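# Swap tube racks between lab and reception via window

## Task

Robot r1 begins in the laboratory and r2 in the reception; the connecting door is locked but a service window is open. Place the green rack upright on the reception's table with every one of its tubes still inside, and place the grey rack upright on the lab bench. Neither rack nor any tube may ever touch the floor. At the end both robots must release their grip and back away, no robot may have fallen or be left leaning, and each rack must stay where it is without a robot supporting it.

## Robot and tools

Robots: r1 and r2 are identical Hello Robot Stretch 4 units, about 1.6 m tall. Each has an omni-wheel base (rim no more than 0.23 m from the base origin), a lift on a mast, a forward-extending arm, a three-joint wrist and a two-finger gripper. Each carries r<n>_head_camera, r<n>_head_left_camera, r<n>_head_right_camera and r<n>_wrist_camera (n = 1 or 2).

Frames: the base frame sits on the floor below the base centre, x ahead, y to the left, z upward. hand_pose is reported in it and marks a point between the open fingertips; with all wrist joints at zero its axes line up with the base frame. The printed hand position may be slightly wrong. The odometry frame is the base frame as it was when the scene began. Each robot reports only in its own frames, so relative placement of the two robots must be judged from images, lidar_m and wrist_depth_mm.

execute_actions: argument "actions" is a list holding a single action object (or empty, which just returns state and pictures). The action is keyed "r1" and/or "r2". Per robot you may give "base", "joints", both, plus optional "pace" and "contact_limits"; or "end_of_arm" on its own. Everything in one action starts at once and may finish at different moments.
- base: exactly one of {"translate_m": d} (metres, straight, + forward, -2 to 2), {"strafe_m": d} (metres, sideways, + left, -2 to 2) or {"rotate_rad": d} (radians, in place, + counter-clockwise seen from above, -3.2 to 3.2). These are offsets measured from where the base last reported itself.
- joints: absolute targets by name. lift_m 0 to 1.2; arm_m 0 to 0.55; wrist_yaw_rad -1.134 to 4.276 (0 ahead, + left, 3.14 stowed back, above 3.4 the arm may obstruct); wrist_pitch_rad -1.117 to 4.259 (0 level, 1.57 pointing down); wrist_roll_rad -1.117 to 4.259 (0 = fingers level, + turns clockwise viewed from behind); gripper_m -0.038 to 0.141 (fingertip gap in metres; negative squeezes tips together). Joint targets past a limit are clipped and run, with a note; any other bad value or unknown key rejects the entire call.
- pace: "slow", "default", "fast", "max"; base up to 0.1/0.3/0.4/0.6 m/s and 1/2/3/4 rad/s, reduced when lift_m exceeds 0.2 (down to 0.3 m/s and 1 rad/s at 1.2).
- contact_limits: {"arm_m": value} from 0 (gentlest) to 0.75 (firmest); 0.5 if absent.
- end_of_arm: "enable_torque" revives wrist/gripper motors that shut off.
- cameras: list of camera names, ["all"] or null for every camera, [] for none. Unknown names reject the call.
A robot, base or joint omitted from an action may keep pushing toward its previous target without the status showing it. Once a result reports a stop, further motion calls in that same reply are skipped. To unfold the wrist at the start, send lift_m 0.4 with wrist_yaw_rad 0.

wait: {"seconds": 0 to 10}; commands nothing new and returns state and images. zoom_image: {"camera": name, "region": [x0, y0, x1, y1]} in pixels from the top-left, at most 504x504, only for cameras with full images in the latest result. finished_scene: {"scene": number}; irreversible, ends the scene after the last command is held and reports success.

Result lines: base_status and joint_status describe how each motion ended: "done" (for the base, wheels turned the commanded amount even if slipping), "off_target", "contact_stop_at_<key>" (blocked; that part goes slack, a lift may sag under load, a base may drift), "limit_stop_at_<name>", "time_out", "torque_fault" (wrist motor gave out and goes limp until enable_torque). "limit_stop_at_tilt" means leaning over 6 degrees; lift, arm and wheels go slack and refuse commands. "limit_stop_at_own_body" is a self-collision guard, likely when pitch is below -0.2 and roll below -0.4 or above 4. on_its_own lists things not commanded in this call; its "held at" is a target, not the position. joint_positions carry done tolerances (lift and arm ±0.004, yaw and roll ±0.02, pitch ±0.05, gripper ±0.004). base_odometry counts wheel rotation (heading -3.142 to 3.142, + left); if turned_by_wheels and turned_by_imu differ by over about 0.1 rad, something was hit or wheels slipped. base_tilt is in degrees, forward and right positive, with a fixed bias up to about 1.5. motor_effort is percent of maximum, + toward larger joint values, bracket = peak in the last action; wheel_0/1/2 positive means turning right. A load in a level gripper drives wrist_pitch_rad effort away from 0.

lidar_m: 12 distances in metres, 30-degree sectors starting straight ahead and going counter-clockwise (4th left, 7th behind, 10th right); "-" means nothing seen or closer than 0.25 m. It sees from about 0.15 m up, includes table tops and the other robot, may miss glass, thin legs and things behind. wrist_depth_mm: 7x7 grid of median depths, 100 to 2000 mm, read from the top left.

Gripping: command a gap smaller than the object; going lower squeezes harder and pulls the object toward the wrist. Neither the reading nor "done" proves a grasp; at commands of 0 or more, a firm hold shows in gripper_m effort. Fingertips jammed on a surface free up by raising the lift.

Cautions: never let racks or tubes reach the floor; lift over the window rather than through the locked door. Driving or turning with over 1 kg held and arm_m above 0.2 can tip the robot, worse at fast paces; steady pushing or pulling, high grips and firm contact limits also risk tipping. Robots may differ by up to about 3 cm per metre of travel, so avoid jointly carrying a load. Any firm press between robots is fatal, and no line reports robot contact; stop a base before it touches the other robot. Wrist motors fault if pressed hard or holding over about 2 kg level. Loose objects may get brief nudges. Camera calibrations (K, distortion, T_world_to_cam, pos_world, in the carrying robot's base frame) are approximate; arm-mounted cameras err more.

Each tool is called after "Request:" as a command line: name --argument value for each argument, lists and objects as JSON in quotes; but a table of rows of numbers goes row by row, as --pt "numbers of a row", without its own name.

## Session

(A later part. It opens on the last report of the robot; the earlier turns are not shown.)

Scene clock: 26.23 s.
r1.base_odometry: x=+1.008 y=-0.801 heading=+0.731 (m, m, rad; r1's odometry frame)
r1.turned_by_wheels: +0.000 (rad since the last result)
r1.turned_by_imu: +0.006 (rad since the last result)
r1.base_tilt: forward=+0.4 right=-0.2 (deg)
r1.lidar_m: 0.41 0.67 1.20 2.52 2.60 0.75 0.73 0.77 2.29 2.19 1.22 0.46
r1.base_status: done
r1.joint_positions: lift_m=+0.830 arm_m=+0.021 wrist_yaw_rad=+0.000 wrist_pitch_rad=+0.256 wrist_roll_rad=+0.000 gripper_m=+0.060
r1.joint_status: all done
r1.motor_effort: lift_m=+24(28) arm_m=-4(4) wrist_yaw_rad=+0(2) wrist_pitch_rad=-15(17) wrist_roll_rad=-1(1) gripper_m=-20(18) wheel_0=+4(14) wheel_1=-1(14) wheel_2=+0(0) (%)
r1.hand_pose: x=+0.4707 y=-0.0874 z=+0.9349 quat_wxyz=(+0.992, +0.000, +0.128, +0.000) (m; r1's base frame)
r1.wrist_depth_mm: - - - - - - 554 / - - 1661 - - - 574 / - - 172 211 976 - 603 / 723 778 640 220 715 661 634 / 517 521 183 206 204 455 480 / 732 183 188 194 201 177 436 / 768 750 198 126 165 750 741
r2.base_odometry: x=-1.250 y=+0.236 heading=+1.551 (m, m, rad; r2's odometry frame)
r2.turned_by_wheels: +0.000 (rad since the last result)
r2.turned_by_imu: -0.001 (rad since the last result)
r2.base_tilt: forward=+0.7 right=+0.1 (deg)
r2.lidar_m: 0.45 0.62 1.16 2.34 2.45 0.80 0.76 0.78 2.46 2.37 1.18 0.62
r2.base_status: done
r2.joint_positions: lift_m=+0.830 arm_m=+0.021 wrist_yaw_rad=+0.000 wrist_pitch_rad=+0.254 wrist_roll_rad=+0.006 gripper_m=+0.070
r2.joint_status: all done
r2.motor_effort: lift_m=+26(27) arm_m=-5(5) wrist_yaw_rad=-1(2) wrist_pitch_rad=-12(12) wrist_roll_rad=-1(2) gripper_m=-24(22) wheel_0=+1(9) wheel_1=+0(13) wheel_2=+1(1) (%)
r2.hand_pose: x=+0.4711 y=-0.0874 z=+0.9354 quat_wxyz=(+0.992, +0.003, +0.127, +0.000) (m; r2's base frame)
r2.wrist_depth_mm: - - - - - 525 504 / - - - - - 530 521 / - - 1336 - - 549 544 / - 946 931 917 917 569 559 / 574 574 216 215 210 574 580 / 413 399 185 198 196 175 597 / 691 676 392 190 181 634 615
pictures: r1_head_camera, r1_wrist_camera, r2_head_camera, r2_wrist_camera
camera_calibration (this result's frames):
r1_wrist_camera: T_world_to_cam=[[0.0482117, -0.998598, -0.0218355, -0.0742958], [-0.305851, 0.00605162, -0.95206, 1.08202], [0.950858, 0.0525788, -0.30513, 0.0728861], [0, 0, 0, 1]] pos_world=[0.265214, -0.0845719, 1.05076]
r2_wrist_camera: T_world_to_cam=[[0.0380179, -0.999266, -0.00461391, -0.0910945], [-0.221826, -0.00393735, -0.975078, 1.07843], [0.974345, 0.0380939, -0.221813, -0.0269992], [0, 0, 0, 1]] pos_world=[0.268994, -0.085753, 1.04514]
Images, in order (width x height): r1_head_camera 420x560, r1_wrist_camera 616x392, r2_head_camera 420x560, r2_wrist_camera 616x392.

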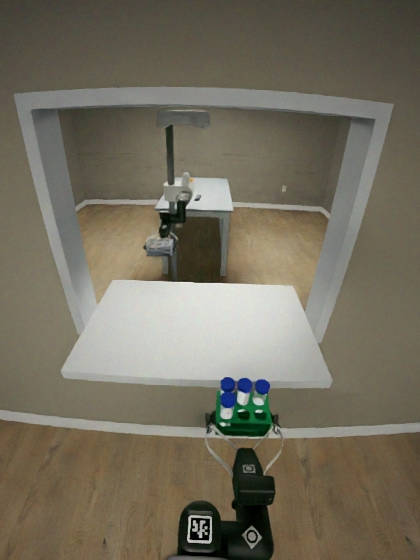

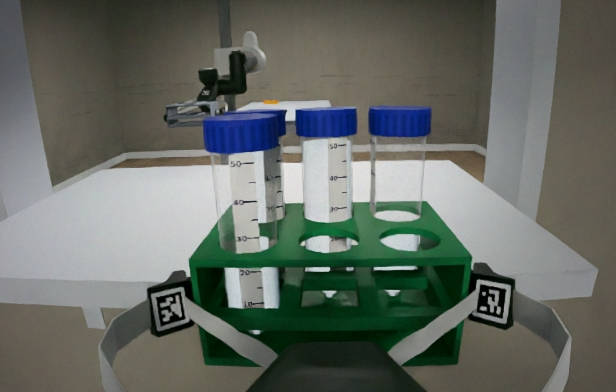

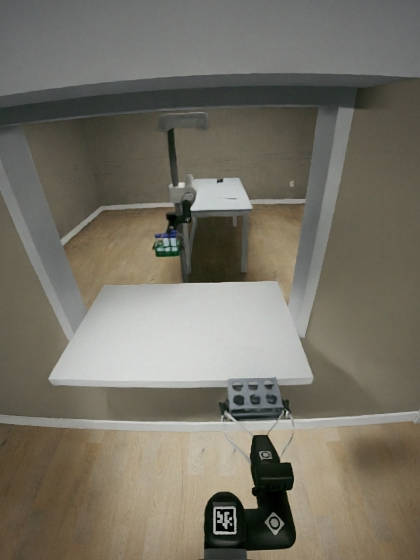

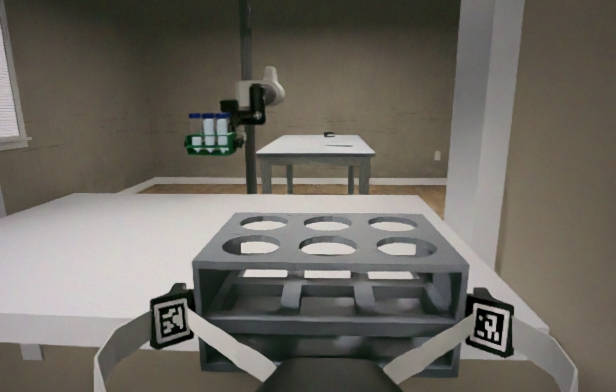

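Request:
execute_actions --actions '[{"r1":{"joints":{"lift_m":0.77,"arm_m":0.48}},"r2":{"joints":{"lift_m":0.765,"arm_m":0.44}}}]' --cameras '[]'

Request:
execute_actions --actions '[{"r1":{"joints":{"lift_m":0.749}},"r2":{"joints":{"lift_m":0.744}}}]' --cameras '["r1_head_camera","r2_head_camera"]'

Scene clock: 28.83 s.
r1.base_odometry: x=+1.008 y=-0.801 heading=+0.731 (m, m, rad; r1's odometry frame)
r1.turned_by_wheels: +0.000 (rad since the last result)
r1.turned_by_imu: +0.001 (rad since the last result)
r1.base_tilt: forward=+0.4 right=-0.3 (deg)
r1.lidar_m: 0.63 0.65 1.22 2.52 2.60 0.77 0.73 3.21 2.27 2.20 1.23 0.66
r1.base_status: not commanded
r1.joint_positions: lift_m=+0.770 arm_m=+0.479 wrist_yaw_rad=+0.000 wrist_pitch_rad=+0.256 wrist_roll_rad=+0.000 gripper_m=+0.060
r1.joint_status: all done
r1.motor_effort: lift_m=+20(23) arm_m=+5(7) wrist_yaw_rad=+0(1) wrist_pitch_rad=-15(15) wrist_roll_rad=-1(1) gripper_m=-21(19) wheel_0=+4(4) wheel_1=-1(1) wheel_2=+0(0) (%)
r1.hand_pose: x=+0.9292 y=-0.0874 z=+0.8753 quat_wxyz=(+0.992, +0.000, +0.128, +0.000) (m; r1's base frame)
r1.wrist_depth_mm: - 634 1138 - - - - / - 559 - - - - - / 473 - 174 211 - - - / 512 - 462 220 512 508 - / 373 373 184 206 203 327 345 / 278 183 189 194 201 178 274 / 229 223 198 126 166 213 -
r2.base_odometry: x=-1.250 y=+0.236 heading=+1.551 (m, m, rad; r2's odometry frame)
r2.turned_by_wheels: +0.000 (rad since the last result)
r2.turned_by_imu: +0.001 (rad since the last result)
r2.base_tilt: forward=+0.4 right=+0.2 (deg)
r2.lidar_m: 0.58 0.59 1.16 2.35 2.43 0.79 0.76 0.81 2.46 2.34 1.17 0.62
r2.base_status: not commanded
r2.joint_positions: lift_m=+0.765 arm_m=+0.439 wrist_yaw_rad=+0.000 wrist_pitch_rad=+0.254 wrist_roll_rad=+0.006 gripper_m=+0.070
r2.joint_status: all done
r2.motor_effort: lift_m=+16(24) arm_m=+5(6) wrist_yaw_rad=-4(1) wrist_pitch_rad=-11(12) wrist_roll_rad=+0(1) gripper_m=-22(23) wheel_0=+1(1) wheel_1=+1(1) wheel_2=+1(1) (%)
r2.hand_pose: x=+0.8892 y=-0.0874 z=+0.8712 quat_wxyz=(+0.992, +0.003, +0.126, +0.000) (m; r2's base frame)
r2.wrist_depth_mm: - - - - - - - / - 484 1138 - - - - / 445 504 - - - - - / 525 - - - - - - / 402 402 216 215 210 392 - / 286 272 185 198 197 175 282 / 224 205 206 191 182 203 202
pictures: none
No camera images: the call's "cameras" was empty. Leave "cameras" out to get every camera's image.

Scene clock: 29.63 s.
r1.base_odometry: x=+1.008 y=-0.801 heading=+0.731 (m, m, rad; r1's odometry frame)
r1.turned_by_wheels: +0.000 (rad since the last result)
r1.turned_by_imu: +0.000 (rad since the last result)
r1.base_tilt: forward=+0.4 right=-0.3 (deg)
r1.lidar_m: 0.62 0.66 1.20 2.52 2.63 0.75 0.73 3.18 2.28 2.19 1.26 0.67
r1.base_status: not commanded
r1.joint_positions: lift_m=+0.749 arm_m=+0.479 wrist_yaw_rad=+0.000 wrist_pitch_rad=+0.256 wrist_roll_rad=+0.000 gripper_m=+0.060
r1.joint_status: all done
r1.motor_effort: lift_m=+19(21) arm_m=+4(4) wrist_yaw_rad=-1(0) wrist_pitch_rad=-14(17) wrist_roll_rad=-1(1) gripper_m=-21(19) wheel_0=+4(3) wheel_1=-1(1) wheel_2=+0(0) (%)
r1.hand_pose: x=+0.9292 y=-0.0874 z=+0.8543 quat_wxyz=(+0.992, +0.000, +0.128, +0.000) (m; r1's base frame)
r1.wrist_depth_mm: - 640 1160 - - - - / - 554 - - - - - / 473 - 173 212 - - - / 449 484 402 219 449 442 436 / 325 325 185 207 203 287 301 / 243 183 187 194 196 177 240 / 200 194 190 126 164 187 -
r2.base_odometry: x=-1.250 y=+0.236 heading=+1.551 (m, m, rad; r2's odometry frame)
r2.turned_by_wheels: +0.000 (rad since the last result)
r2.turned_by_imu: +0.000 (rad since the last result)
r2.base_tilt: forward=+0.7 right=+0.0 (deg)
r2.lidar_m: 0.59 0.63 1.16 2.35 2.46 0.80 0.76 0.82 2.45 2.35 1.17 0.63
r2.base_status: not commanded
r2.joint_positions: lift_m=+0.744 arm_m=+0.439 wrist_yaw_rad=+0.000 wrist_pitch_rad=+0.254 wrist_roll_rad=+0.006 gripper_m=+0.070
r2.joint_status: all done
r2.motor_effort: lift_m=+17(16) arm_m=+6(6) wrist_yaw_rad=-5(3) wrist_pitch_rad=-12(11) wrist_roll_rad=-2(0) gripper_m=-21(22) wheel_0=+1(1) wheel_1=+0(1) wheel_2=+1(1) (%)
r2.hand_pose: x=+0.8892 y=-0.0874 z=+0.8502 quat_wxyz=(+0.992, +0.003, +0.126, +0.000) (m; r2's base frame)
r2.wrist_depth_mm: - - - - - - - / - 488 1118 - - - - / 442 504 - - - - - / 452 - 1281 - - - - / 345 345 216 216 210 338 366 / 248 234 185 198 196 175 242 / 192 177 182 191 177 176 175
pictures: r1_head_camera, r2_head_camera
Images, in order (width x height): r1_head_camera 420x560, r2_head_camera 420x560.

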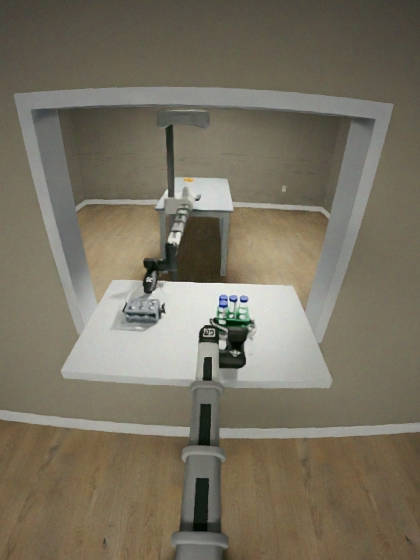

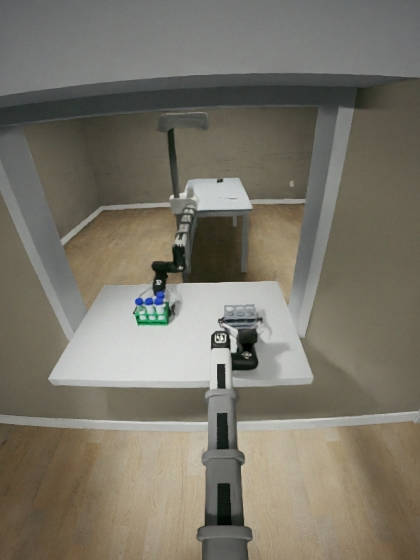

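Request:
execute_actions --actions '[{"r1":{"joints":{"gripper_m":0.141,"lift_m":0.7505}},"r2":{"joints":{"gripper_m":0.141,"lift_m":0.7455}}}]' --cameras '[]'

Request:
execute_actions --actions '[{"r1":{"joints":{"arm_m":0.385},"pace":"fast"},"r2":{"joints":{"arm_m":0.345},"pace":"fast"}}]' --cameras '["r1_wrist_camera","r2_wrist_camera"]'

Request:
execute_actions --actions '[{"r1":{"base":{"strafe_m":0.37},"pace":"fast"},"r2":{"base":{"strafe_m":0.373},"pace":"fast"}}]' --cameras '["r1_wrist_camera","r2_wrist_camera"]'

Scene clock: 31.67 s.
r1.base_odometry: x=+1.008 y=-0.801 heading=+0.731 (m, m, rad; r1's odometry frame)
r1.turned_by_wheels: +0.000 (rad since the last result)
r1.turned_by_imu: +0.001 (rad since the last result)
r1.base_tilt: forward=+0.5 right=-0.3 (deg)
r1.lidar_m: 0.62 0.66 1.20 2.52 2.63 0.75 0.71 3.21 2.28 2.19 1.23 0.66
r1.base_status: not commanded
r1.joint_positions: lift_m=+0.750 arm_m=+0.479 wrist_yaw_rad=+0.000 wrist_pitch_rad=+0.253 wrist_roll_rad=+0.000 gripper_m=+0.141
r1.joint_status: all done
r1.motor_effort: lift_m=+24(26) arm_m=+4(5) wrist_yaw_rad=-1(1) wrist_pitch_rad=-7(16) wrist_roll_rad=-1(1) gripper_m=+1(18) wheel_0=+3(4) wheel_1=-1(1) wheel_2=+0(1) (%)
r1.hand_pose: x=+0.9295 y=-0.0874 z=+0.8564 quat_wxyz=(+0.992, +0.000, +0.126, +0.000) (m; r1's base frame)
r1.wrist_depth_mm: - - - - - - - / - 539 - - - - - / 477 - 1182 228 - - - / 462 500 449 237 466 455 452 / 336 334 216 229 226 312 310 / 250 238 209 208 206 200 236 / 204 199 205 145 199 193 -
r2.base_odometry: x=-1.250 y=+0.236 heading=+1.551 (m, m, rad; r2's odometry frame)
r2.turned_by_wheels: +0.000 (rad since the last result)
r2.turned_by_imu: +0.001 (rad since the last result)
r2.base_tilt: forward=+0.6 right=+0.0 (deg)
r2.lidar_m: 0.59 0.62 1.15 2.37 2.43 0.80 0.77 0.82 2.45 2.34 1.17 0.63
r2.base_status: not commanded
r2.joint_positions: lift_m=+0.745 arm_m=+0.439 wrist_yaw_rad=+0.000 wrist_pitch_rad=+0.252 wrist_roll_rad=+0.006 gripper_m=+0.141
r2.joint_status: all done
r2.motor_effort: lift_m=+26(27) arm_m=+5(5) wrist_yaw_rad=-3(4) wrist_pitch_rad=-7(11) wrist_roll_rad=-1(2) gripper_m=-1(20) wheel_0=+1(1) wheel_1=+0(0) wheel_2=+1(1) (%)
r2.hand_pose: x=+0.8894 y=-0.0874 z=+0.8514 quat_wxyz=(+0.992, +0.003, +0.126, +0.000) (m; r2's base frame)
r2.wrist_depth_mm: - - - - - - - / - 484 1118 - - - - / 442 504 - - - - - / 459 - 1308 - - - - / 351 349 234 218 211 343 - / 252 237 195 206 194 191 247 / 195 187 196 144 195 185 192
pictures: none
No camera images: the call's "cameras" was empty. Leave "cameras" out to get every camera's image.

Scene clock: 32.73 s.
r1.base_odometry: x=+1.008 y=-0.801 heading=+0.731 (m, m, rad; r1's odometry frame)
r1.turned_by_wheels: +0.000 (rad since the last result)
r1.turned_by_imu: +0.000 (rad since the last result)
r1.base_tilt: forward=+0.3 right=-0.3 (deg)
r1.lidar_m: 0.62 0.65 1.20 2.51 2.62 0.77 0.73 0.74 2.26 2.20 1.25 0.66
r1.base_status: not commanded
r1.joint_positions: lift_m=+0.750 arm_m=+0.386 wrist_yaw_rad=+0.000 wrist_pitch_rad=+0.252 wrist_roll_rad=+0.000 gripper_m=+0.141
r1.joint_status: all done
r1.motor_effort: lift_m=+24(23) arm_m=-4(4) wrist_yaw_rad=+1(1) wrist_pitch_rad=-5(6) wrist_roll_rad=-1(1) gripper_m=+2(2) wheel_0=+3(3) wheel_1=-1(1) wheel_2=+0(0) (%)
r1.hand_pose: x=+0.8360 y=-0.0875 z=+0.8565 quat_wxyz=(+0.992, +0.000, +0.126, +0.000) (m; r1's base frame)
r1.wrist_depth_mm: - - - - - - - / - 654 - - - - - / - - - 324 - - - / 484 492 452 317 334 462 452 / 334 336 314 297 296 315 310 / 250 239 229 250 225 216 236 / 205 198 204 144 200 193 -
r2.base_odometry: x=-1.250 y=+0.236 heading=+1.551 (m, m, rad; r2's odometry frame)
r2.turned_by_wheels: +0.000 (rad since the last result)
r2.turned_by_imu: +0.000 (rad since the last result)
r2.base_tilt: forward=+0.5 right=+0.1 (deg)
r2.lidar_m: 0.58 0.62 1.15 2.35 2.44 0.79 0.75 0.82 2.46 2.34 1.20 0.62
r2.base_status: not commanded
r2.joint_positions: lift_m=+0.745 arm_m=+0.346 wrist_yaw_rad=+0.000 wrist_pitch_rad=+0.252 wrist_roll_rad=+0.006 gripper_m=+0.141
r2.joint_status: all done
r2.motor_effort: lift_m=+26(25) arm_m=-5(5) wrist_yaw_rad=-1(3) wrist_pitch_rad=-8(8) wrist_roll_rad=+0(1) gripper_m=+0(1) wheel_0=+1(1) wheel_1=+0(0) wheel_2=+1(1) (%)
r2.hand_pose: x=+0.7962 y=-0.0875 z=+0.8513 quat_wxyz=(+0.992, +0.003, +0.126, +0.000) (m; r2's base frame)
r2.wrist_depth_mm: - - - - - - - / - - 1008 - - - - / - 654 - - - - 351 / 512 512 574 357 500 - 349 / 351 351 349 310 310 345 319 / 252 237 213 252 251 198 247 / 195 187 196 144 195 186 193
pictures: r1_wrist_camera, r2_wrist_camera
camera_calibration (this result's frames):
r1_wrist_camera: T_world_to_cam=[[0.0482515, -0.9986, -0.0216637, -0.0938106], [-0.302451, 0.00606336, -0.953146, 1.11712], [0.951943, 0.0525429, -0.301735, -0.302193], [0, 0, 0, 1]] pos_world=[0.63007, -0.0845747, 0.971561]
r2_wrist_camera: T_world_to_cam=[[0.0378226, -0.999274, -0.00455486, -0.103794], [-0.220301, -0.00389226, -0.975424, 1.06764], [0.974698, 0.0378965, -0.220288, -0.363997], [0, 0, 0, 1]] pos_world=[0.593915, -0.0857687, 0.960744]
Images, in order (width x height): r1_wrist_camera 616x392, r2_wrist_camera 616x392.

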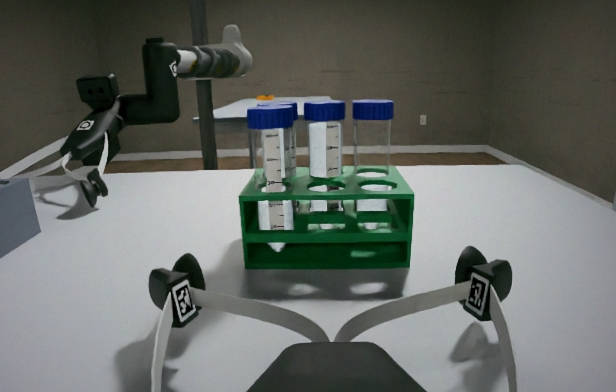

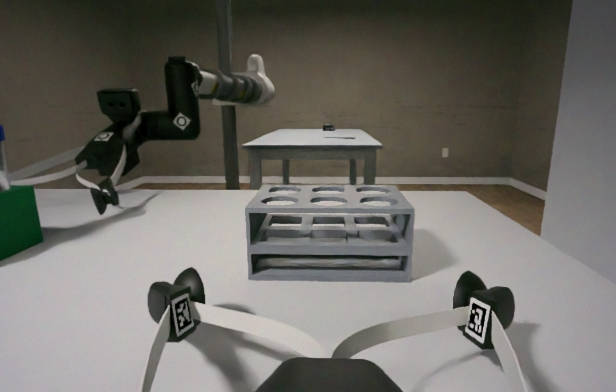

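Scene clock: 34.90 s.
r1.base_odometry: x=+0.761 y=-0.526 heading=+0.731 (m, m, rad; r1's odometry frame)
r1.turned_by_wheels: +0.000 (rad since the last result)
r1.turned_by_imu: +0.000 (rad since the last result)
r1.base_tilt: forward=+0.3 right=-0.1 (deg)
r1.lidar_m: 0.61 0.89 1.19 2.15 2.25 3.06 0.73 0.75 2.67 2.58 0.92 0.64
r1.base_status: done
r1.joint_positions: lift_m=+0.750 arm_m=+0.386 wrist_yaw_rad=+0.000 wrist_pitch_rad=+0.252 wrist_roll_rad=+0.000 gripper_m=+0.141
r1.joint_status: not commanded
r1.motor_effort: lift_m=+23(24) arm_m=-4(4) wrist_yaw_rad=+0(1) wrist_pitch_rad=-5(5) wrist_roll_rad=-1(2) gripper_m=-2(1) wheel_0=-2(14) wheel_1=+2(14) wheel_2=+0(1) (%)
r1.hand_pose: x=+0.8360 y=-0.0874 z=+0.8565 quat_wxyz=(+0.992, +0.000, +0.126, +0.000) (m; r1's base frame)
r1.wrist_depth_mm: 296 - - - - - - / 291 - - - - - 591 / 293 - - - - - 569 / 291 449 488 340 317 455 418 / 290 336 330 298 294 317 309 / 250 240 228 249 225 216 236 / 206 199 205 144 200 194 -
r2.base_odometry: x=-1.623 y=+0.243 heading=+1.551 (m, m, rad; r2's odometry frame)
r2.turned_by_wheels: +0.000 (rad since the last result)
r2.turned_by_imu: -0.001 (rad since the last result)
r2.base_tilt: forward=+0.4 right=+0.0 (deg)
r2.lidar_m: 0.60 0.59 1.16 1.98 2.07 2.82 0.77 0.82 2.84 2.73 0.86 0.61
r2.base_status: done
r2.joint_positions: lift_m=+0.745 arm_m=+0.346 wrist_yaw_rad=+0.000 wrist_pitch_rad=+0.252 wrist_roll_rad=+0.006 gripper_m=+0.141
r2.joint_status: not commanded
r2.motor_effort: lift_m=+25(25) arm_m=-5(5) wrist_yaw_rad=-1(1) wrist_pitch_rad=-7(7) wrist_roll_rad=-2(0) gripper_m=-2(0) wheel_0=+1(10) wheel_1=+0(13) wheel_2=+0(0) (%)
r2.hand_pose: x=+0.7962 y=-0.0874 z=+0.8513 quat_wxyz=(+0.992, +0.003, +0.126, +0.000) (m; r2's base frame)
r2.wrist_depth_mm: - - - - - - - / - - - - - 1182 668 / - - - 273 1255 - 580 / - - 574 315 278 559 549 / 351 349 349 290 290 345 342 / 251 238 213 251 250 198 247 / 195 187 196 144 195 186 193
pictures: r1_wrist_camera, r2_wrist_camera
camera_calibration (this result's frames):
r1_wrist_camera: T_world_to_cam=[[0.0482855, -0.998599, -0.0216637, -0.0938285], [-0.302451, 0.00605311, -0.953146, 1.11715], [0.951941, 0.0525753, -0.301735, -0.302178], [0, 0, 0, 1]] pos_world=[0.63007, -0.0845722, 0.971598]
r2_wrist_camera: T_world_to_cam=[[0.0380134, -0.999267, -0.0045549, -0.103892], [-0.2203, -0.00393428, -0.975424, 1.06766], [0.974691, 0.0380826, -0.220288, -0.363987], [0, 0, 0, 1]] pos_world=[0.593929, -0.0857539, 0.960763]
Images, in order (width x height): r1_wrist_camera 616x392, r2_wrist_camera 616x392.

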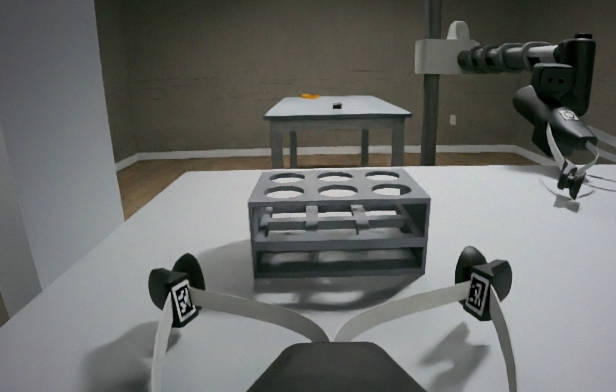

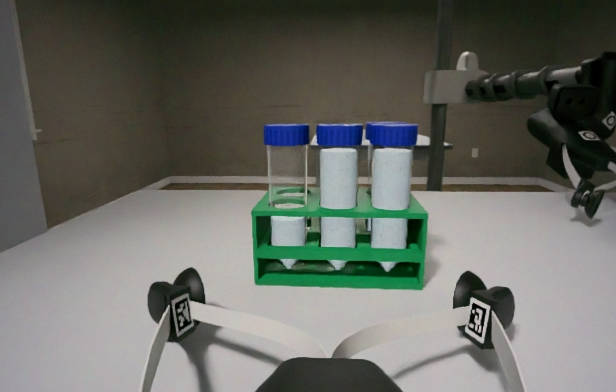

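Request:
execute_actions --actions '[{"r1":{"base":{"strafe_m":-0.008},"joints":{"arm_m":0.469}},"r2":{"base":{"strafe_m":-0.007},"joints":{"arm_m":0.429}}}]' --cameras '["r1_wrist_camera","r2_wrist_camera"]'

Scene clock: 36.23 s.
r1.base_odometry: x=+0.766 y=-0.531 heading=+0.730 (m, m, rad; r1's odometry frame)
r1.turned_by_wheels: +0.000 (rad since the last result)
r1.turned_by_imu: +0.000 (rad since the last result)
r1.base_tilt: forward=+0.4 right=-0.2 (deg)
r1.lidar_m: 0.62 0.87 1.19 2.16 2.23 3.05 0.73 0.75 2.64 2.58 0.92 0.65
r1.base_status: done
r1.joint_positions: lift_m=+0.750 arm_m=+0.468 wrist_yaw_rad=+0.000 wrist_pitch_rad=+0.252 wrist_roll_rad=+0.000 gripper_m=+0.141
r1.joint_status: all done
r1.motor_effort: lift_m=+23(23) arm_m=+5(6) wrist_yaw_rad=+0(0) wrist_pitch_rad=-5(4) wrist_roll_rad=-1(1) gripper_m=+1(5) wheel_0=+3(9) wheel_1=-5(10) wheel_2=+0(1) (%)
r1.hand_pose: x=+0.9185 y=-0.0874 z=+0.8565 quat_wxyz=(+0.992, +0.000, +0.126, +0.000) (m; r1's base frame)
r1.wrist_depth_mm: - - - - - - - / - - - - - - - / - - - - - - - / 306 - 488 484 469 459 452 / 296 334 228 237 225 314 309 / 249 238 210 219 208 200 236 / 205 199 204 145 200 193 -
r2.base_odometry: x=-1.616 y=+0.243 heading=+1.551 (m, m, rad; r2's odometry frame)
r2.turned_by_wheels: +0.000 (rad since the last result)
r2.turned_by_imu: +0.000 (rad since the last result)
r2.base_tilt: forward=+0.5 right=+0.2 (deg)
r2.lidar_m: 0.57 0.62 1.15 1.99 2.08 2.84 0.78 0.82 2.82 2.72 0.87 0.62
r2.base_status: done
r2.joint_positions: lift_m=+0.745 arm_m=+0.428 wrist_yaw_rad=+0.000 wrist_pitch_rad=+0.252 wrist_roll_rad=+0.006 gripper_m=+0.141
r2.joint_status: all done
r2.motor_effort: lift_m=+25(25) arm_m=+6(6) wrist_yaw_rad=-3(0) wrist_pitch_rad=-6(6) wrist_roll_rad=-1(1) gripper_m=-1(0) wheel_0=+1(8) wheel_1=+0(9) wheel_2=+0(2) (%)
r2.hand_pose: x=+0.8783 y=-0.0874 z=+0.8513 quat_wxyz=(+0.992, +0.003, +0.126, +0.000) (m; r2's base frame)
r2.wrist_depth_mm: - - - - - - - / - - - - - 1098 750 / - - - - 215 - - / - - - 195 191 - - / 349 349 228 199 191 343 342 / 250 237 196 200 193 190 246 / 195 187 196 144 195 186 192
pictures: r1_wrist_camera, r2_wrist_camera
camera_calibration (this result's frames):
r1_wrist_camera: T_world_to_cam=[[0.0484305, -0.998592, -0.0216599, -0.0979049], [-0.302378, 0.00600967, -0.953169, 1.14206], [0.951957, 0.0527119, -0.301661, -0.380725], [0, 0, 0, 1]] pos_world=[0.712508, -0.0845617, 0.971604]
r2_wrist_camera: T_world_to_cam=[[0.038064, -0.999265, -0.00455473, -0.107045], [-0.220298, -0.00394554, -0.975425, 1.08575], [0.97469, 0.038132, -0.220286, -0.444058], [0, 0, 0, 1]] pos_world=[0.676083, -0.08575, 0.960764]
Images, in order (width x height): r1_wrist_camera 616x392, r2_wrist_camera 616x392.

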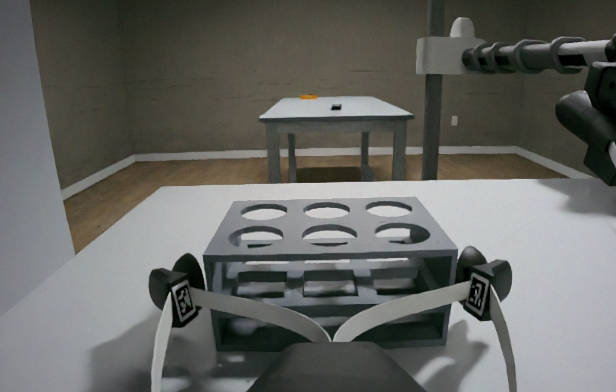

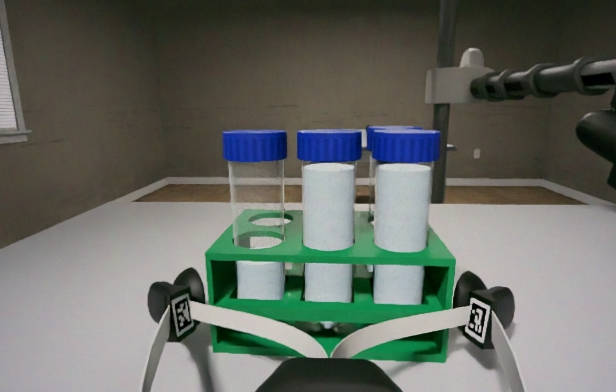

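Request:
execute_actions --actions '[{"r1":{"joints":{"gripper_m":0.07}},"r2":{"joints":{"gripper_m":0.065}}}]' --cameras '[]'

Request:
execute_actions --actions '[{"r1":{"joints":{"lift_m":0.77}},"r2":{"joints":{"lift_m":0.765}}}]' --cameras '["r1_wrist_camera","r2_wrist_camera"]'

Scene clock: 38.30 s.
r1.base_odometry: x=+0.766 y=-0.531 heading=+0.730 (m, m, rad; r1's odometry frame)
r1.turned_by_wheels: +0.000 (rad since the last result)
r1.turned_by_imu: +0.001 (rad since the last result)
r1.base_tilt: forward=+0.4 right=-0.2 (deg)
r1.lidar_m: 0.62 0.88 1.19 2.16 2.23 3.03 0.73 0.77 2.66 2.56 0.91 0.65
r1.base_status: not commanded
r1.joint_positions: lift_m=+0.750 arm_m=+0.468 wrist_yaw_rad=+0.000 wrist_pitch_rad=+0.253 wrist_roll_rad=+0.000 gripper_m=+0.070
r1.joint_status: all done
r1.motor_effort: lift_m=+23(23) arm_m=+5(5) wrist_yaw_rad=+0(0) wrist_pitch_rad=-9(9) wrist_roll_rad=-1(1) gripper_m=-21(16) wheel_0=+3(3) wheel_1=-5(5) wheel_2=+0(1) (%)
r1.hand_pose: x=+0.9184 y=-0.0874 z=+0.8562 quat_wxyz=(+0.992, +0.000, +0.126, +0.000) (m; r1's base frame)
r1.wrist_depth_mm: - - - - - - 750 / - - - - - - - / - - - - - - - / 304 - 480 469 462 452 445 / 294 332 211 208 205 296 307 / 248 225 190 211 201 180 243 / 204 198 193 131 163 192 -
r2.base_odometry: x=-1.616 y=+0.243 heading=+1.551 (m, m, rad; r2's odometry frame)
r2.turned_by_wheels: +0.000 (rad since the last result)
r2.turned_by_imu: +0.001 (rad since the last result)
r2.base_tilt: forward=+0.5 right=+0.0 (deg)
r2.lidar_m: 0.57 0.61 1.15 1.99 2.07 2.82 0.74 0.80 2.86 2.73 0.87 0.60
r2.base_status: not commanded
r2.joint_positions: lift_m=+0.745 arm_m=+0.428 wrist_yaw_rad=+0.000 wrist_pitch_rad=+0.255 wrist_roll_rad=+0.006 gripper_m=+0.066
r2.joint_status: all done
r2.motor_effort: lift_m=+26(25) arm_m=+5(6) wrist_yaw_rad=-2(1) wrist_pitch_rad=-15(16) wrist_roll_rad=+0(1) gripper_m=-24(23) wheel_0=+1(1) wheel_1=+0(0) wheel_2=+0(0) (%)
r2.hand_pose: x=+0.8781 y=-0.0874 z=+0.8504 quat_wxyz=(+0.992, +0.003, +0.127, +0.000) (m; r2's base frame)
r2.wrist_depth_mm: - - - - - - - / - - - - - 1098 759 / - - - 173 168 - - / - - - 175 172 - - / 343 342 207 178 175 334 334 / 246 233 183 182 179 173 241 / 191 177 180 189 176 175 174
pictures: none
No camera images: the call's "cameras" was empty. Leave "cameras" out to get every camera's image.

Scene clock: 39.10 s.
r1.base_odometry: x=+0.766 y=-0.531 heading=+0.730 (m, m, rad; r1's odometry frame)
r1.turned_by_wheels: +0.000 (rad since the last result)
r1.turned_by_imu: +0.000 (rad since the last result)
r1.base_tilt: forward=+0.4 right=-0.2 (deg)
r1.lidar_m: 0.61 0.88 1.22 2.16 2.25 3.06 0.74 0.76 2.65 2.57 0.94 0.66
r1.base_status: not commanded
r1.joint_positions: lift_m=+0.770 arm_m=+0.468 wrist_yaw_rad=+0.000 wrist_pitch_rad=+0.254 wrist_roll_rad=+0.000 gripper_m=+0.070
r1.joint_status: all done
r1.motor_effort: lift_m=+24(25) arm_m=+5(5) wrist_yaw_rad=+0(1) wrist_pitch_rad=-10(9) wrist_roll_rad=-1(1) gripper_m=-18(19) wheel_0=+3(3) wheel_1=-5(5) wheel_2=+0(0) (%)
r1.hand_pose: x=+0.9184 y=-0.0874 z=+0.8756 quat_wxyz=(+0.992, +0.000, +0.126, +0.000) (m; r1's base frame)
r1.wrist_depth_mm: - - - - - - 741 / - - - - - - - / - - - - - - - / 304 - - 539 530 517 508 / 301 379 212 208 205 338 351 / 279 256 191 211 200 179 270 / 232 224 216 131 165 219 -
r2.base_odometry: x=-1.616 y=+0.243 heading=+1.551 (m, m, rad; r2's odometry frame)
r2.turned_by_wheels: +0.000 (rad since the last result)
r2.turned_by_imu: +0.000 (rad since the last result)
r2.base_tilt: forward=+0.4 right=+0.1 (deg)
r2.lidar_m: 0.58 0.59 1.13 1.99 2.06 2.82 0.77 0.80 2.83 2.71 0.83 0.62
r2.base_status: not commanded
r2.joint_positions: lift_m=+0.764 arm_m=+0.428 wrist_yaw_rad=+0.000 wrist_pitch_rad=+0.256 wrist_roll_rad=+0.006 gripper_m=+0.066
r2.joint_status: all done
r2.motor_effort: lift_m=+26(28) arm_m=+6(5) wrist_yaw_rad=-2(1) wrist_pitch_rad=-17(17) wrist_roll_rad=-1(1) gripper_m=-23(25) wheel_0=+1(1) wheel_1=+0(0) wheel_2=+0(0) (%)
r2.hand_pose: x=+0.8781 y=-0.0874 z=+0.8697 quat_wxyz=(+0.992, +0.003, +0.127, +0.000) (m; r2's base frame)
r2.wrist_depth_mm: - - - - - - - / - - - - - 1098 750 / - - - 173 168 - - / - - - 175 172 - - / 392 392 206 179 176 384 379 / 281 268 183 182 179 173 278 / 220 202 202 189 184 200 199
pictures: r1_wrist_camera, r2_wrist_camera
camera_calibration (this result's frames):
r1_wrist_camera: T_world_to_cam=[[0.0484019, -0.998592, -0.0217241, -0.0974048], [-0.303648, 0.00600934, -0.952765, 1.16102], [0.951554, 0.0527121, -0.30293, -0.373403], [0, 0, 0, 1]] pos_world=[0.712568, -0.0845616, 0.990944]
r2_wrist_camera: T_world_to_cam=[[0.0380484, -0.999265, -0.00468936, -0.106821], [-0.223764, -0.00394636, -0.974635, 1.106], [0.9739, 0.0381326, -0.22375, -0.436061], [0, 0, 0, 1]] pos_world=[0.676227, -0.0857499, 0.979874]
Images, in order (width x height): r1_wrist_camera 616x392, r2_wrist_camera 616x392.

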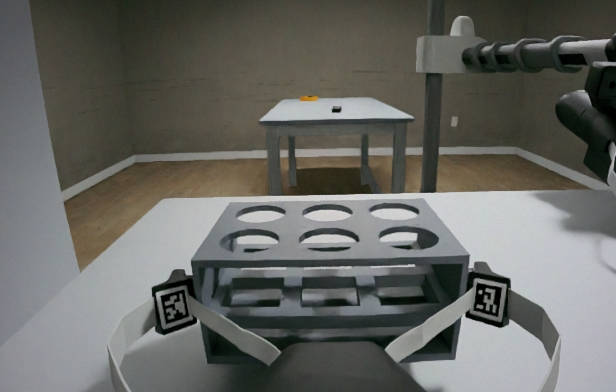

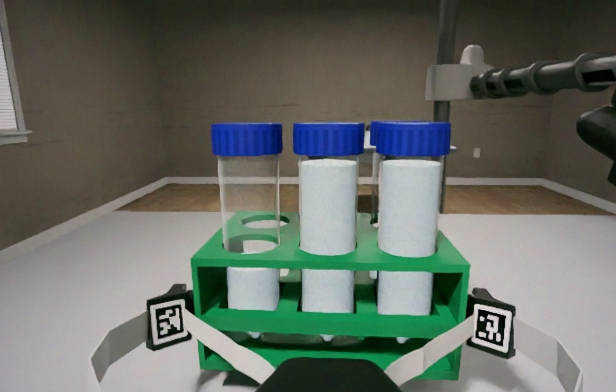

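Request:
execute_actions --actions '[{"r1":{"base":{"translate_m":-0.15},"joints":{"arm_m":0.25,"lift_m":0.785}},"r2":{"base":{"translate_m":-0.15},"joints":{"arm_m":0.22,"lift_m":0.785}}}]' --cameras '[]'

Request:
execute_actions --actions '[{"r1":{"base":{"rotate_rad":-2.70}},"r2":{"base":{"rotate_rad":-2.72}}}]' --cameras '[]'

Request:
execute_actions --actions '[{"r1":{"joints":{"arm_m":0.34,"lift_m":0.715}},"r2":{"joints":{"arm_m":0.40,"lift_m":0.715}}}]' --cameras '["r1_head_camera","r1_wrist_camera","r2_head_camera","r2_wrist_camera"]'

Scene clock: 41.13 s.
r1.base_odometry: x=+0.655 y=-0.631 heading=+0.730 (m, m, rad; r1's odometry frame)
r1.turned_by_wheels: -0.001 (rad since the last result)
r1.turned_by_imu: +0.000 (rad since the last result)
r1.base_tilt: forward=+0.4 right=-0.3 (deg)
r1.lidar_m: 0.67 1.03 1.40 2.16 2.23 0.61 0.57 0.60 2.67 2.55 1.44 0.80
r1.base_status: done
r1.joint_positions: lift_m=+0.785 arm_m=+0.251 wrist_yaw_rad=+0.000 wrist_pitch_rad=+0.254 wrist_roll_rad=+0.000 gripper_m=+0.070
r1.joint_status: all done
r1.motor_effort: lift_m=+24(25) arm_m=-4(7) wrist_yaw_rad=+1(1) wrist_pitch_rad=-9(11) wrist_roll_rad=-1(1) gripper_m=-22(18) wheel_0=-4(9) wheel_1=-5(9) wheel_2=+2(10) (%)
r1.hand_pose: x=+0.7009 y=-0.0875 z=+0.8905 quat_wxyz=(+0.992, +0.000, +0.127, +0.000) (m; r1's base frame)
r1.wrist_depth_mm: 492 488 - - - - - / 508 508 - - - - - / 530 535 - - - 904 - / 564 554 609 591 580 564 554 / 597 442 211 208 206 368 389 / 627 345 191 211 201 180 343 / 661 647 640 130 165 634 -
r2.base_odometry: x=-1.619 y=+0.093 heading=+1.551 (m, m, rad; r2's odometry frame)
r2.turned_by_wheels: +0.000 (rad since the last result)
r2.turned_by_imu: +0.000 (rad since the last result)
r2.base_tilt: forward=+0.6 right=+0.0 (deg)
r2.lidar_m: 0.62 0.76 1.34 1.98 2.04 2.82 0.62 0.66 0.91 2.72 1.37 0.75
r2.base_status: done
r2.joint_positions: lift_m=+0.784 arm_m=+0.221 wrist_yaw_rad=+0.000 wrist_pitch_rad=+0.256 wrist_roll_rad=+0.006 gripper_m=+0.066
r2.joint_status: all done
r2.motor_effort: lift_m=+26(28) arm_m=-5(5) wrist_yaw_rad=-2(5) wrist_pitch_rad=-18(19) wrist_roll_rad=-1(2) gripper_m=-23(23) wheel_0=-2(6) wheel_1=-4(8) wheel_2=+1(11) (%)
r2.hand_pose: x=+0.6709 y=-0.0875 z=+0.8897 quat_wxyz=(+0.992, +0.003, +0.128, +0.000) (m; r2's base frame)
r2.wrist_depth_mm: 488 591 - - - - - / 508 597 - - - - - / 525 597 - 172 168 - - / 559 580 723 175 171 707 699 / 569 449 207 178 175 436 436 / 340 332 183 182 179 174 314 / 627 603 334 189 183 574 569
pictures: none
No camera images: the call's "cameras" was empty. Leave "cameras" out to get every camera's image.

Scene clock: 43.77 s.
r1.base_odometry: x=+0.655 y=-0.631 heading=-1.969 (m, m, rad; r1's odometry frame)
r1.turned_by_wheels: -2.699 (rad since the last result)
r1.turned_by_imu: -2.764 (rad since the last result)
r1.base_tilt: forward=+0.5 right=-0.2 (deg)
r1.lidar_m: 0.61 0.76 2.53 1.62 0.83 0.77 1.01 1.29 2.19 2.20 2.80 0.58
r1.base_status: done
r1.joint_positions: lift_m=+0.785 arm_m=+0.251 wrist_yaw_rad=+0.000 wrist_pitch_rad=+0.254 wrist_roll_rad=+0.000 gripper_m=+0.070
r1.joint_status: not commanded
r1.motor_effort: lift_m=+22(24) arm_m=-4(4) wrist_yaw_rad=+1(3) wrist_pitch_rad=-9(10) wrist_roll_rad=-1(1) gripper_m=-20(21) wheel_0=+5(11) wheel_1=+4(12) wheel_2=+3(10) (%)
r1.hand_pose: x=+0.7009 y=-0.0874 z=+0.8907 quat_wxyz=(+0.992, +0.000, +0.126, +0.000) (m; r1's base frame)
r1.wrist_depth_mm: - - - - - - - / - - - - - - - / - - - - 1397 1397 - / - - - 798 778 759 741 / - 591 212 208 205 496 512 / 413 375 190 212 201 180 397 / 340 330 319 130 165 322 -
r2.base_odometry: x=-1.619 y=+0.093 heading=-1.169 (m, m, rad; r2's odometry frame)
r2.turned_by_wheels: -2.720 (rad since the last result)
r2.turned_by_imu: -2.701 (rad since the last result)
r2.base_tilt: forward=+0.5 right=+0.0 (deg)
r2.lidar_m: 0.63 0.82 2.69 1.50 0.81 0.74 0.75 1.25 2.01 2.02 2.62 0.62
r2.base_status: done
r2.joint_positions: lift_m=+0.785 arm_m=+0.221 wrist_yaw_rad=+0.000 wrist_pitch_rad=+0.256 wrist_roll_rad=+0.006 gripper_m=+0.066
r2.joint_status: not commanded
r2.motor_effort: lift_m=+25(26) arm_m=-5(5) wrist_yaw_rad=+0(5) wrist_pitch_rad=-18(19) wrist_roll_rad=+0(1) gripper_m=-23(24) wheel_0=+1(9) wheel_1=+2(10) wheel_2=+1(9) (%)
r2.hand_pose: x=+0.6709 y=-0.0875 z=+0.8898 quat_wxyz=(+0.992, +0.003, +0.128, +0.000) (m; r2's base frame)
r2.wrist_depth_mm: - - - - - - - / - - - - - - - / - - - 171 168 - - / - - - 174 171 960 - / - 609 206 178 175 591 591 / 445 413 183 181 178 174 427 / 530 336 314 189 184 307 314
pictures: none
No camera images: the call's "cameras" was empty. Leave "cameras" out to get every camera's image.

Scene clock: 45.40 s.
r1.base_odometry: x=+0.655 y=-0.631 heading=-1.969 (m, m, rad; r1's odometry frame)
r1.turned_by_wheels: +0.000 (rad since the last result)
r1.turned_by_imu: +0.000 (rad since the last result)
r1.base_tilt: forward=+0.4 right=-0.4 (deg)
r1.lidar_m: 0.61 0.75 2.54 1.61 0.83 0.78 1.01 1.29 2.17 2.23 2.81 0.58
r1.base_status: not commanded
r1.joint_positions: lift_m=+0.715 arm_m=+0.339 wrist_yaw_rad=+0.000 wrist_pitch_rad=+0.254 wrist_roll_rad=+0.000 gripper_m=+0.070
r1.joint_status: all done
r1.motor_effort: lift_m=+19(20) arm_m=+5(3) wrist_yaw_rad=+0(1) wrist_pitch_rad=-8(8) wrist_roll_rad=-1(2) gripper_m=-17(20) wheel_0=+5(5) wheel_1=+4(4) wheel_2=+3(3) (%)
r1.hand_pose: x=+0.7894 y=-0.0874 z=+0.8210 quat_wxyz=(+0.992, +0.000, +0.127, +0.000) (m; r1's base frame)
r1.wrist_depth_mm: - - - - - - - / - - - - - - - / - - - - 976 960 976 / - - 574 559 549 535 525 / 394 392 211 208 205 351 364 / 293 266 191 211 200 180 276 / 242 234 226 131 165 228 -
r2.base_odometry: x=-1.619 y=+0.093 heading=-1.169 (m, m, rad; r2's odometry frame)
r2.turned_by_wheels: +0.000 (rad since the last result)
r2.turned_by_imu: +0.000 (rad since the last result)
r2.base_tilt: forward=+0.6 right=+0.1 (deg)
r2.lidar_m: 0.66 0.82 2.68 1.52 0.78 0.73 0.74 1.27 2.00 2.07 2.63 0.62
r2.base_status: not commanded
r2.joint_positions: lift_m=+0.715 arm_m=+0.399 wrist_yaw_rad=+0.000 wrist_pitch_rad=+0.256 wrist_roll_rad=+0.006 gripper_m=+0.066
r2.joint_status: all done
r2.motor_effort: lift_m=+17(25) arm_m=+6(5) wrist_yaw_rad=-2(0) wrist_pitch_rad=-17(18) wrist_roll_rad=+0(1) gripper_m=-22(23) wheel_0=+1(1) wheel_1=+2(2) wheel_2=+1(1) (%)
r2.hand_pose: x=+0.8491 y=-0.0874 z=+0.8205 quat_wxyz=(+0.992, +0.003, +0.128, +0.000) (m; r2's base frame)
r2.wrist_depth_mm: - - - - - - - / - - - - - - - / - - - 173 168 - - / - - 683 175 172 668 661 / 424 424 207 178 176 413 410 / 304 289 183 181 179 174 298 / 237 219 218 189 184 216 215
pictures: r1_head_camera, r1_wrist_camera, r2_head_camera, r2_wrist_camera
camera_calibration (this result's frames):
r1_wrist_camera: T_world_to_cam=[[0.0484692, -0.998588, -0.0217237, -0.0923815], [-0.303789, 0.0059807, -0.952721, 1.06987], [0.951506, 0.052777, -0.30307, -0.267039], [0, 0, 0, 1]] pos_world=[0.583581, -0.0845561, 0.936349]
r2_wrist_camera: T_world_to_cam=[[0.0381344, -0.999262, -0.00468797, -0.105998], [-0.22391, -0.0039727, -0.974602, 1.0516], [0.973863, 0.0382155, -0.223896, -0.418665], [0, 0, 0, 1]] pos_world=[0.647228, -0.085743, 0.930655]
Images, in order (width x height): r1_head_camera 420x560, r1_wrist_camera 616x392, r2_head_camera 420x560, r2_wrist_camera 616x392.

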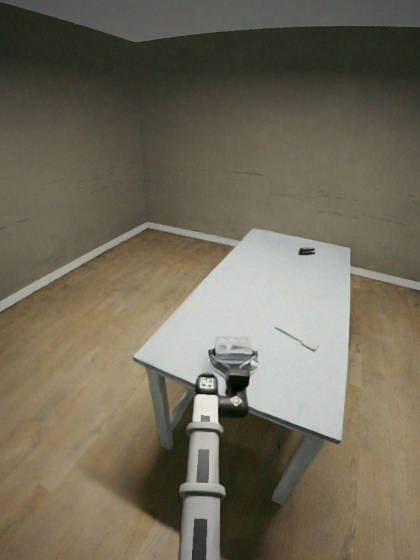

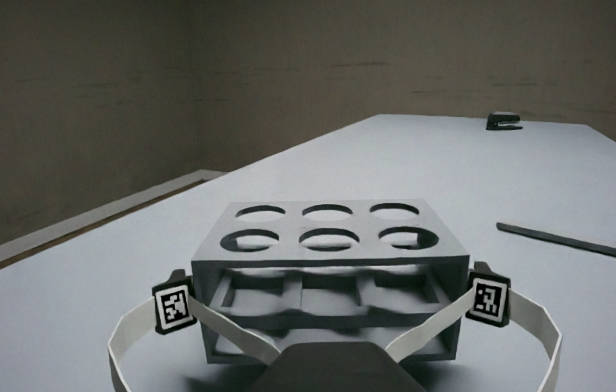

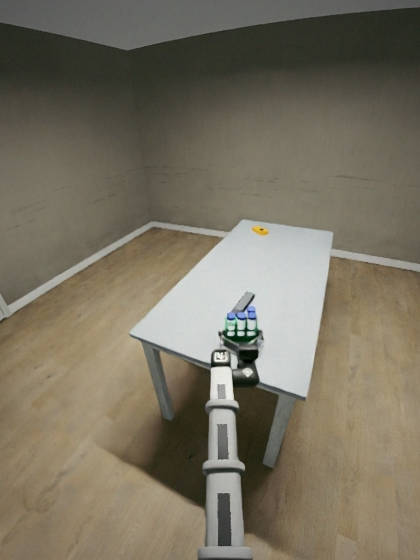

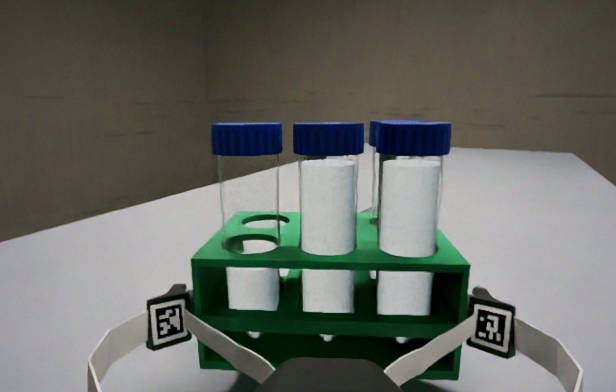

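Request:
execute_actions --actions '[{"r1":{"joints":{"lift_m":0.688}},"r2":{"joints":{"lift_m":0.683}}}]' --cameras '[]'

Request:
execute_actions --actions '[{"r1":{"joints":{"gripper_m":0.141}},"r2":{"joints":{"gripper_m":0.141}}}]' --cameras '[]'

Request:
execute_actions --actions '[{"r1":{"base":{"translate_m":-0.08},"joints":{"arm_m":0.0},"pace":"fast"},"r2":{"joints":{"arm_m":0.0},"pace":"fast"}}]' --cameras '["r1_head_camera","r1_wrist_camera","r2_head_camera","r2_wrist_camera"]'

Scene clock: 46.53 s.
r1.base_odometry: x=+0.655 y=-0.631 heading=-1.969 (m, m, rad; r1's odometry frame)
r1.turned_by_wheels: +0.000 (rad since the last result)
r1.turned_by_imu: +0.000 (rad since the last result)
r1.base_tilt: forward=+0.5 right=-0.3 (deg)
r1.lidar_m: 0.65 0.78 2.53 1.62 0.85 0.77 0.98 1.31 2.18 2.23 2.82 0.58
r1.base_status: not commanded
r1.joint_positions: lift_m=+0.688 arm_m=+0.339 wrist_yaw_rad=+0.000 wrist_pitch_rad=+0.254 wrist_roll_rad=+0.000 gripper_m=+0.070
r1.joint_status: all done
r1.motor_effort: lift_m=+19(18) arm_m=+5(5) wrist_yaw_rad=+0(1) wrist_pitch_rad=-10(10) wrist_roll_rad=-1(1) gripper_m=-21(21) wheel_0=+5(5) wheel_1=+4(4) wheel_2=+2(3) (%)
r1.hand_pose: x=+0.7894 y=-0.0874 z=+0.7940 quat_wxyz=(+0.992, +0.000, +0.127, +0.000) (m; r1's base frame)
r1.wrist_depth_mm: - - - - - - - / - - - - - - - / - - - 842 842 820 809 / - 492 480 473 462 455 442 / 330 330 212 208 205 296 304 / 246 224 191 211 200 180 244 / 204 197 193 131 163 192 -
r2.base_odometry: x=-1.619 y=+0.093 heading=-1.169 (m, m, rad; r2's odometry frame)
r2.turned_by_wheels: +0.000 (rad since the last result)
r2.turned_by_imu: +0.000 (rad since the last result)
r2.base_tilt: forward=+0.6 right=+0.1 (deg)
r2.lidar_m: 0.66 0.84 2.67 1.52 0.79 0.73 0.77 1.26 2.02 2.06 2.67 0.62
r2.base_status: not commanded
r2.joint_positions: lift_m=+0.683 arm_m=+0.399 wrist_yaw_rad=+0.000 wrist_pitch_rad=+0.256 wrist_roll_rad=+0.006 gripper_m=+0.066
r2.joint_status: all done
r2.motor_effort: lift_m=+17(17) arm_m=+5(6) wrist_yaw_rad=-3(2) wrist_pitch_rad=-18(19) wrist_roll_rad=+0(2) gripper_m=-23(25) wheel_0=+1(1) wheel_1=+2(2) wheel_2=+2(1) (%)
r2.hand_pose: x=+0.8491 y=-0.0874 z=+0.7885 quat_wxyz=(+0.992, +0.003, +0.128, +0.000) (m; r2's base frame)
r2.wrist_depth_mm: - - - - - - - / - - - - - - - / - - - 173 168 1397 - / - 549 549 175 172 539 535 / 340 342 207 178 176 334 330 / 246 232 183 181 179 173 241 / 190 176 179 189 176 174 173
pictures: none
No camera images: the call's "cameras" was empty. Leave "cameras" out to get every camera's image.

Scene clock: 48.33 s.
r1.base_odometry: x=+0.655 y=-0.631 heading=-1.969 (m, m, rad; r1's odometry frame)
r1.turned_by_wheels: +0.000 (rad since the last result)
r1.turned_by_imu: +0.000 (rad since the last result)
r1.base_tilt: forward=+0.4 right=-0.2 (deg)
r1.lidar_m: 0.64 0.76 2.55 1.61 0.84 0.77 1.01 1.29 2.19 2.22 2.81 0.58
r1.base_status: not commanded
r1.joint_positions: lift_m=+0.688 arm_m=+0.339 wrist_yaw_rad=+0.000 wrist_pitch_rad=+0.252 wrist_roll_rad=+0.000 gripper_m=+0.141
r1.joint_status: all done
r1.motor_effort: lift_m=+19(19) arm_m=+5(5) wrist_yaw_rad=+0(0) wrist_pitch_rad=-5(9) wrist_roll_rad=-1(1) gripper_m=+0(17) wheel_0=+5(5) wheel_1=+3(4) wheel_2=+3(3) (%)
r1.hand_pose: x=+0.7895 y=-0.0874 z=+0.7944 quat_wxyz=(+0.992, +0.000, +0.126, +0.000) (m; r1's base frame)
r1.wrist_depth_mm: - - - - - - - / - - - - - - - / - - - 866 854 842 820 / - 539 484 477 469 459 452 / 334 334 231 238 229 310 309 / 248 238 208 207 205 201 235 / 205 199 204 145 199 192 -
r2.base_odometry: x=-1.619 y=+0.093 heading=-1.169 (m, m, rad; r2's odometry frame)
r2.turned_by_wheels: +0.000 (rad since the last result)
r2.turned_by_imu: +0.000 (rad since the last result)
r2.base_tilt: forward=+0.7 right=+0.0 (deg)
r2.lidar_m: 0.65 0.83 2.68 1.53 0.79 0.72 0.75 1.26 2.01 2.05 2.65 0.61
r2.base_status: not commanded
r2.joint_positions: lift_m=+0.683 arm_m=+0.399 wrist_yaw_rad=+0.000 wrist_pitch_rad=+0.252 wrist_roll_rad=+0.006 gripper_m=+0.141
r2.joint_status: all done
r2.motor_effort: lift_m=+17(17) arm_m=+6(6) wrist_yaw_rad=-1(4) wrist_pitch_rad=-6(18) wrist_roll_rad=-1(1) gripper_m=+1(21) wheel_0=+1(1) wheel_1=+2(2) wheel_2=+1(1) (%)
r2.hand_pose: x=+0.8493 y=-0.0874 z=+0.7895 quat_wxyz=(+0.992, +0.003, +0.126, +0.000) (m; r2's base frame)
r2.wrist_depth_mm: - - - - - - - / - - - - - - - / - - - 917 223 - - / - 569 569 195 191 559 559 / 347 347 226 199 192 342 342 / 250 236 196 200 193 190 246 / 194 187 195 144 193 185 192
pictures: none
No camera images: the call's "cameras" was empty. Leave "cameras" out to get every camera's image.

Scene clock: 50.23 s.
r1.base_odometry: x=+0.686 y=-0.558 heading=-1.970 (m, m, rad; r1's odometry frame)
r1.turned_by_wheels: -0.001 (rad since the last result)
r1.turned_by_imu: +0.000 (rad since the last result)
r1.base_tilt: forward=+0.4 right=-0.3 (deg)
r1.lidar_m: 0.67 0.84 2.57 1.47 0.76 0.71 0.94 1.21 2.15 2.18 2.77 0.64
r1.base_status: done
r1.joint_positions: lift_m=+0.688 arm_m=+0.001 wrist_yaw_rad=+0.000 wrist_pitch_rad=+0.252 wrist_roll_rad=+0.000 gripper_m=+0.141
r1.joint_status: all done
r1.motor_effort: lift_m=+19(19) arm_m=-4(7) wrist_yaw_rad=+0(1) wrist_pitch_rad=-5(5) wrist_roll_rad=-1(1) gripper_m=+0(0) wheel_0=-3(10) wheel_1=-3(10) wheel_2=-1(15) (%)
r1.hand_pose: x=+0.4510 y=-0.0875 z=+0.7943 quat_wxyz=(+0.992, +0.000, +0.126, +0.000) (m; r1's base frame)
r1.wrist_depth_mm: - - - - - - - / - - - - - - - / - - 931 647 798 854 1008 / - 668 580 530 473 466 459 / - 1921 1983 1661 496 410 402 / 1576 1537 1464 1464 1464 1366 424 / 1308 1281 1078 144 1255 1229 439
r2.base_odometry: x=-1.619 y=+0.093 heading=-1.169 (m, m, rad; r2's odometry frame)
r2.turned_by_wheels: +0.000 (rad since the last result)
r2.turned_by_imu: +0.000 (rad since the last result)
r2.base_tilt: forward=+0.5 right=+0.2 (deg)
r2.lidar_m: 0.65 0.83 2.69 1.55 0.81 0.70 0.76 1.28 2.00 2.06 2.65 0.62
r2.base_status: not commanded
r2.joint_positions: lift_m=+0.683 arm_m=+0.001 wrist_yaw_rad=+0.000 wrist_pitch_rad=+0.252 wrist_roll_rad=+0.006 gripper_m=+0.141
r2.joint_status: all done
r2.motor_effort: lift_m=+17(17) arm_m=-5(6) wrist_yaw_rad=-1(3) wrist_pitch_rad=-8(7) wrist_roll_rad=-1(1) gripper_m=+0(1) wheel_0=+1(1) wheel_1=+2(3) wheel_2=+1(1) (%)
r2.hand_pose: x=+0.4516 y=-0.0875 z=+0.7895 quat_wxyz=(+0.992, +0.003, +0.126, +0.000) (m; r2's base frame)
r2.wrist_depth_mm: - - - - - - - / - - - - - - - / - - - 1182 1576 1576 - / - 668 580 580 574 569 - / - - 597 488 418 377 - / 1618 750 213 1708 1499 198 1661 / 1308 1182 1308 144 1308 424 1281
pictures: r1_head_camera, r1_wrist_camera, r2_head_camera, r2_wrist_camera
camera_calibration (this result's frames):
r1_wrist_camera: T_world_to_cam=[[0.0481919, -0.998603, -0.021656, -0.0765775], [-0.302447, 0.00607433, -0.953147, 0.941486], [0.951947, 0.0524838, -0.301732, 0.0455253], [0, 0, 0, 1]] pos_world=[0.245103, -0.0845788, 0.909452]
r2_wrist_camera: T_world_to_cam=[[0.0377883, -0.999275, -0.0045546, -0.0910386], [-0.220462, -0.0038912, -0.975388, 0.931467], [0.974663, 0.0378624, -0.220449, -0.0416548], [0, 0, 0, 1]] pos_world=[0.249392, -0.085771, 0.898945]
Images, in order (width x height): r1_head_camera 420x560, r1_wrist_camera 616x392, r2_head_camera 420x560, r2_wrist_camera 616x392.

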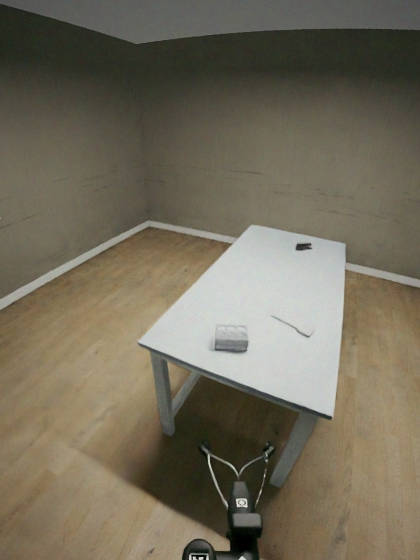

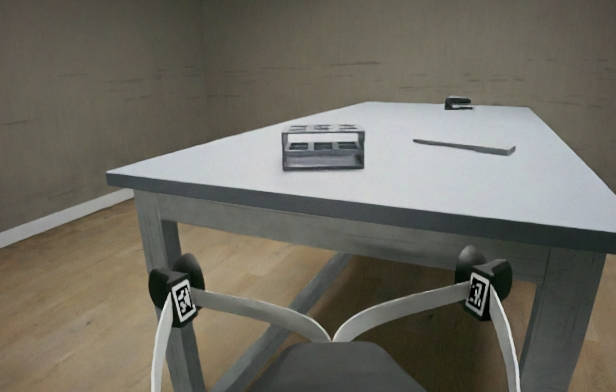

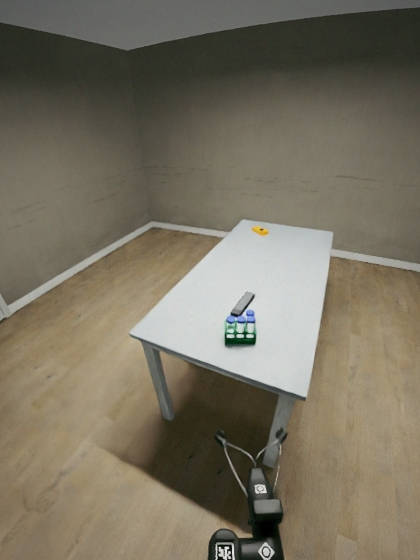

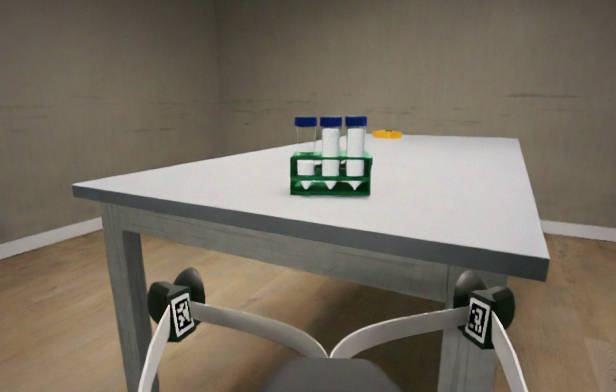

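Request:
finished_scene --scene 2

The scene is finished: the task was done.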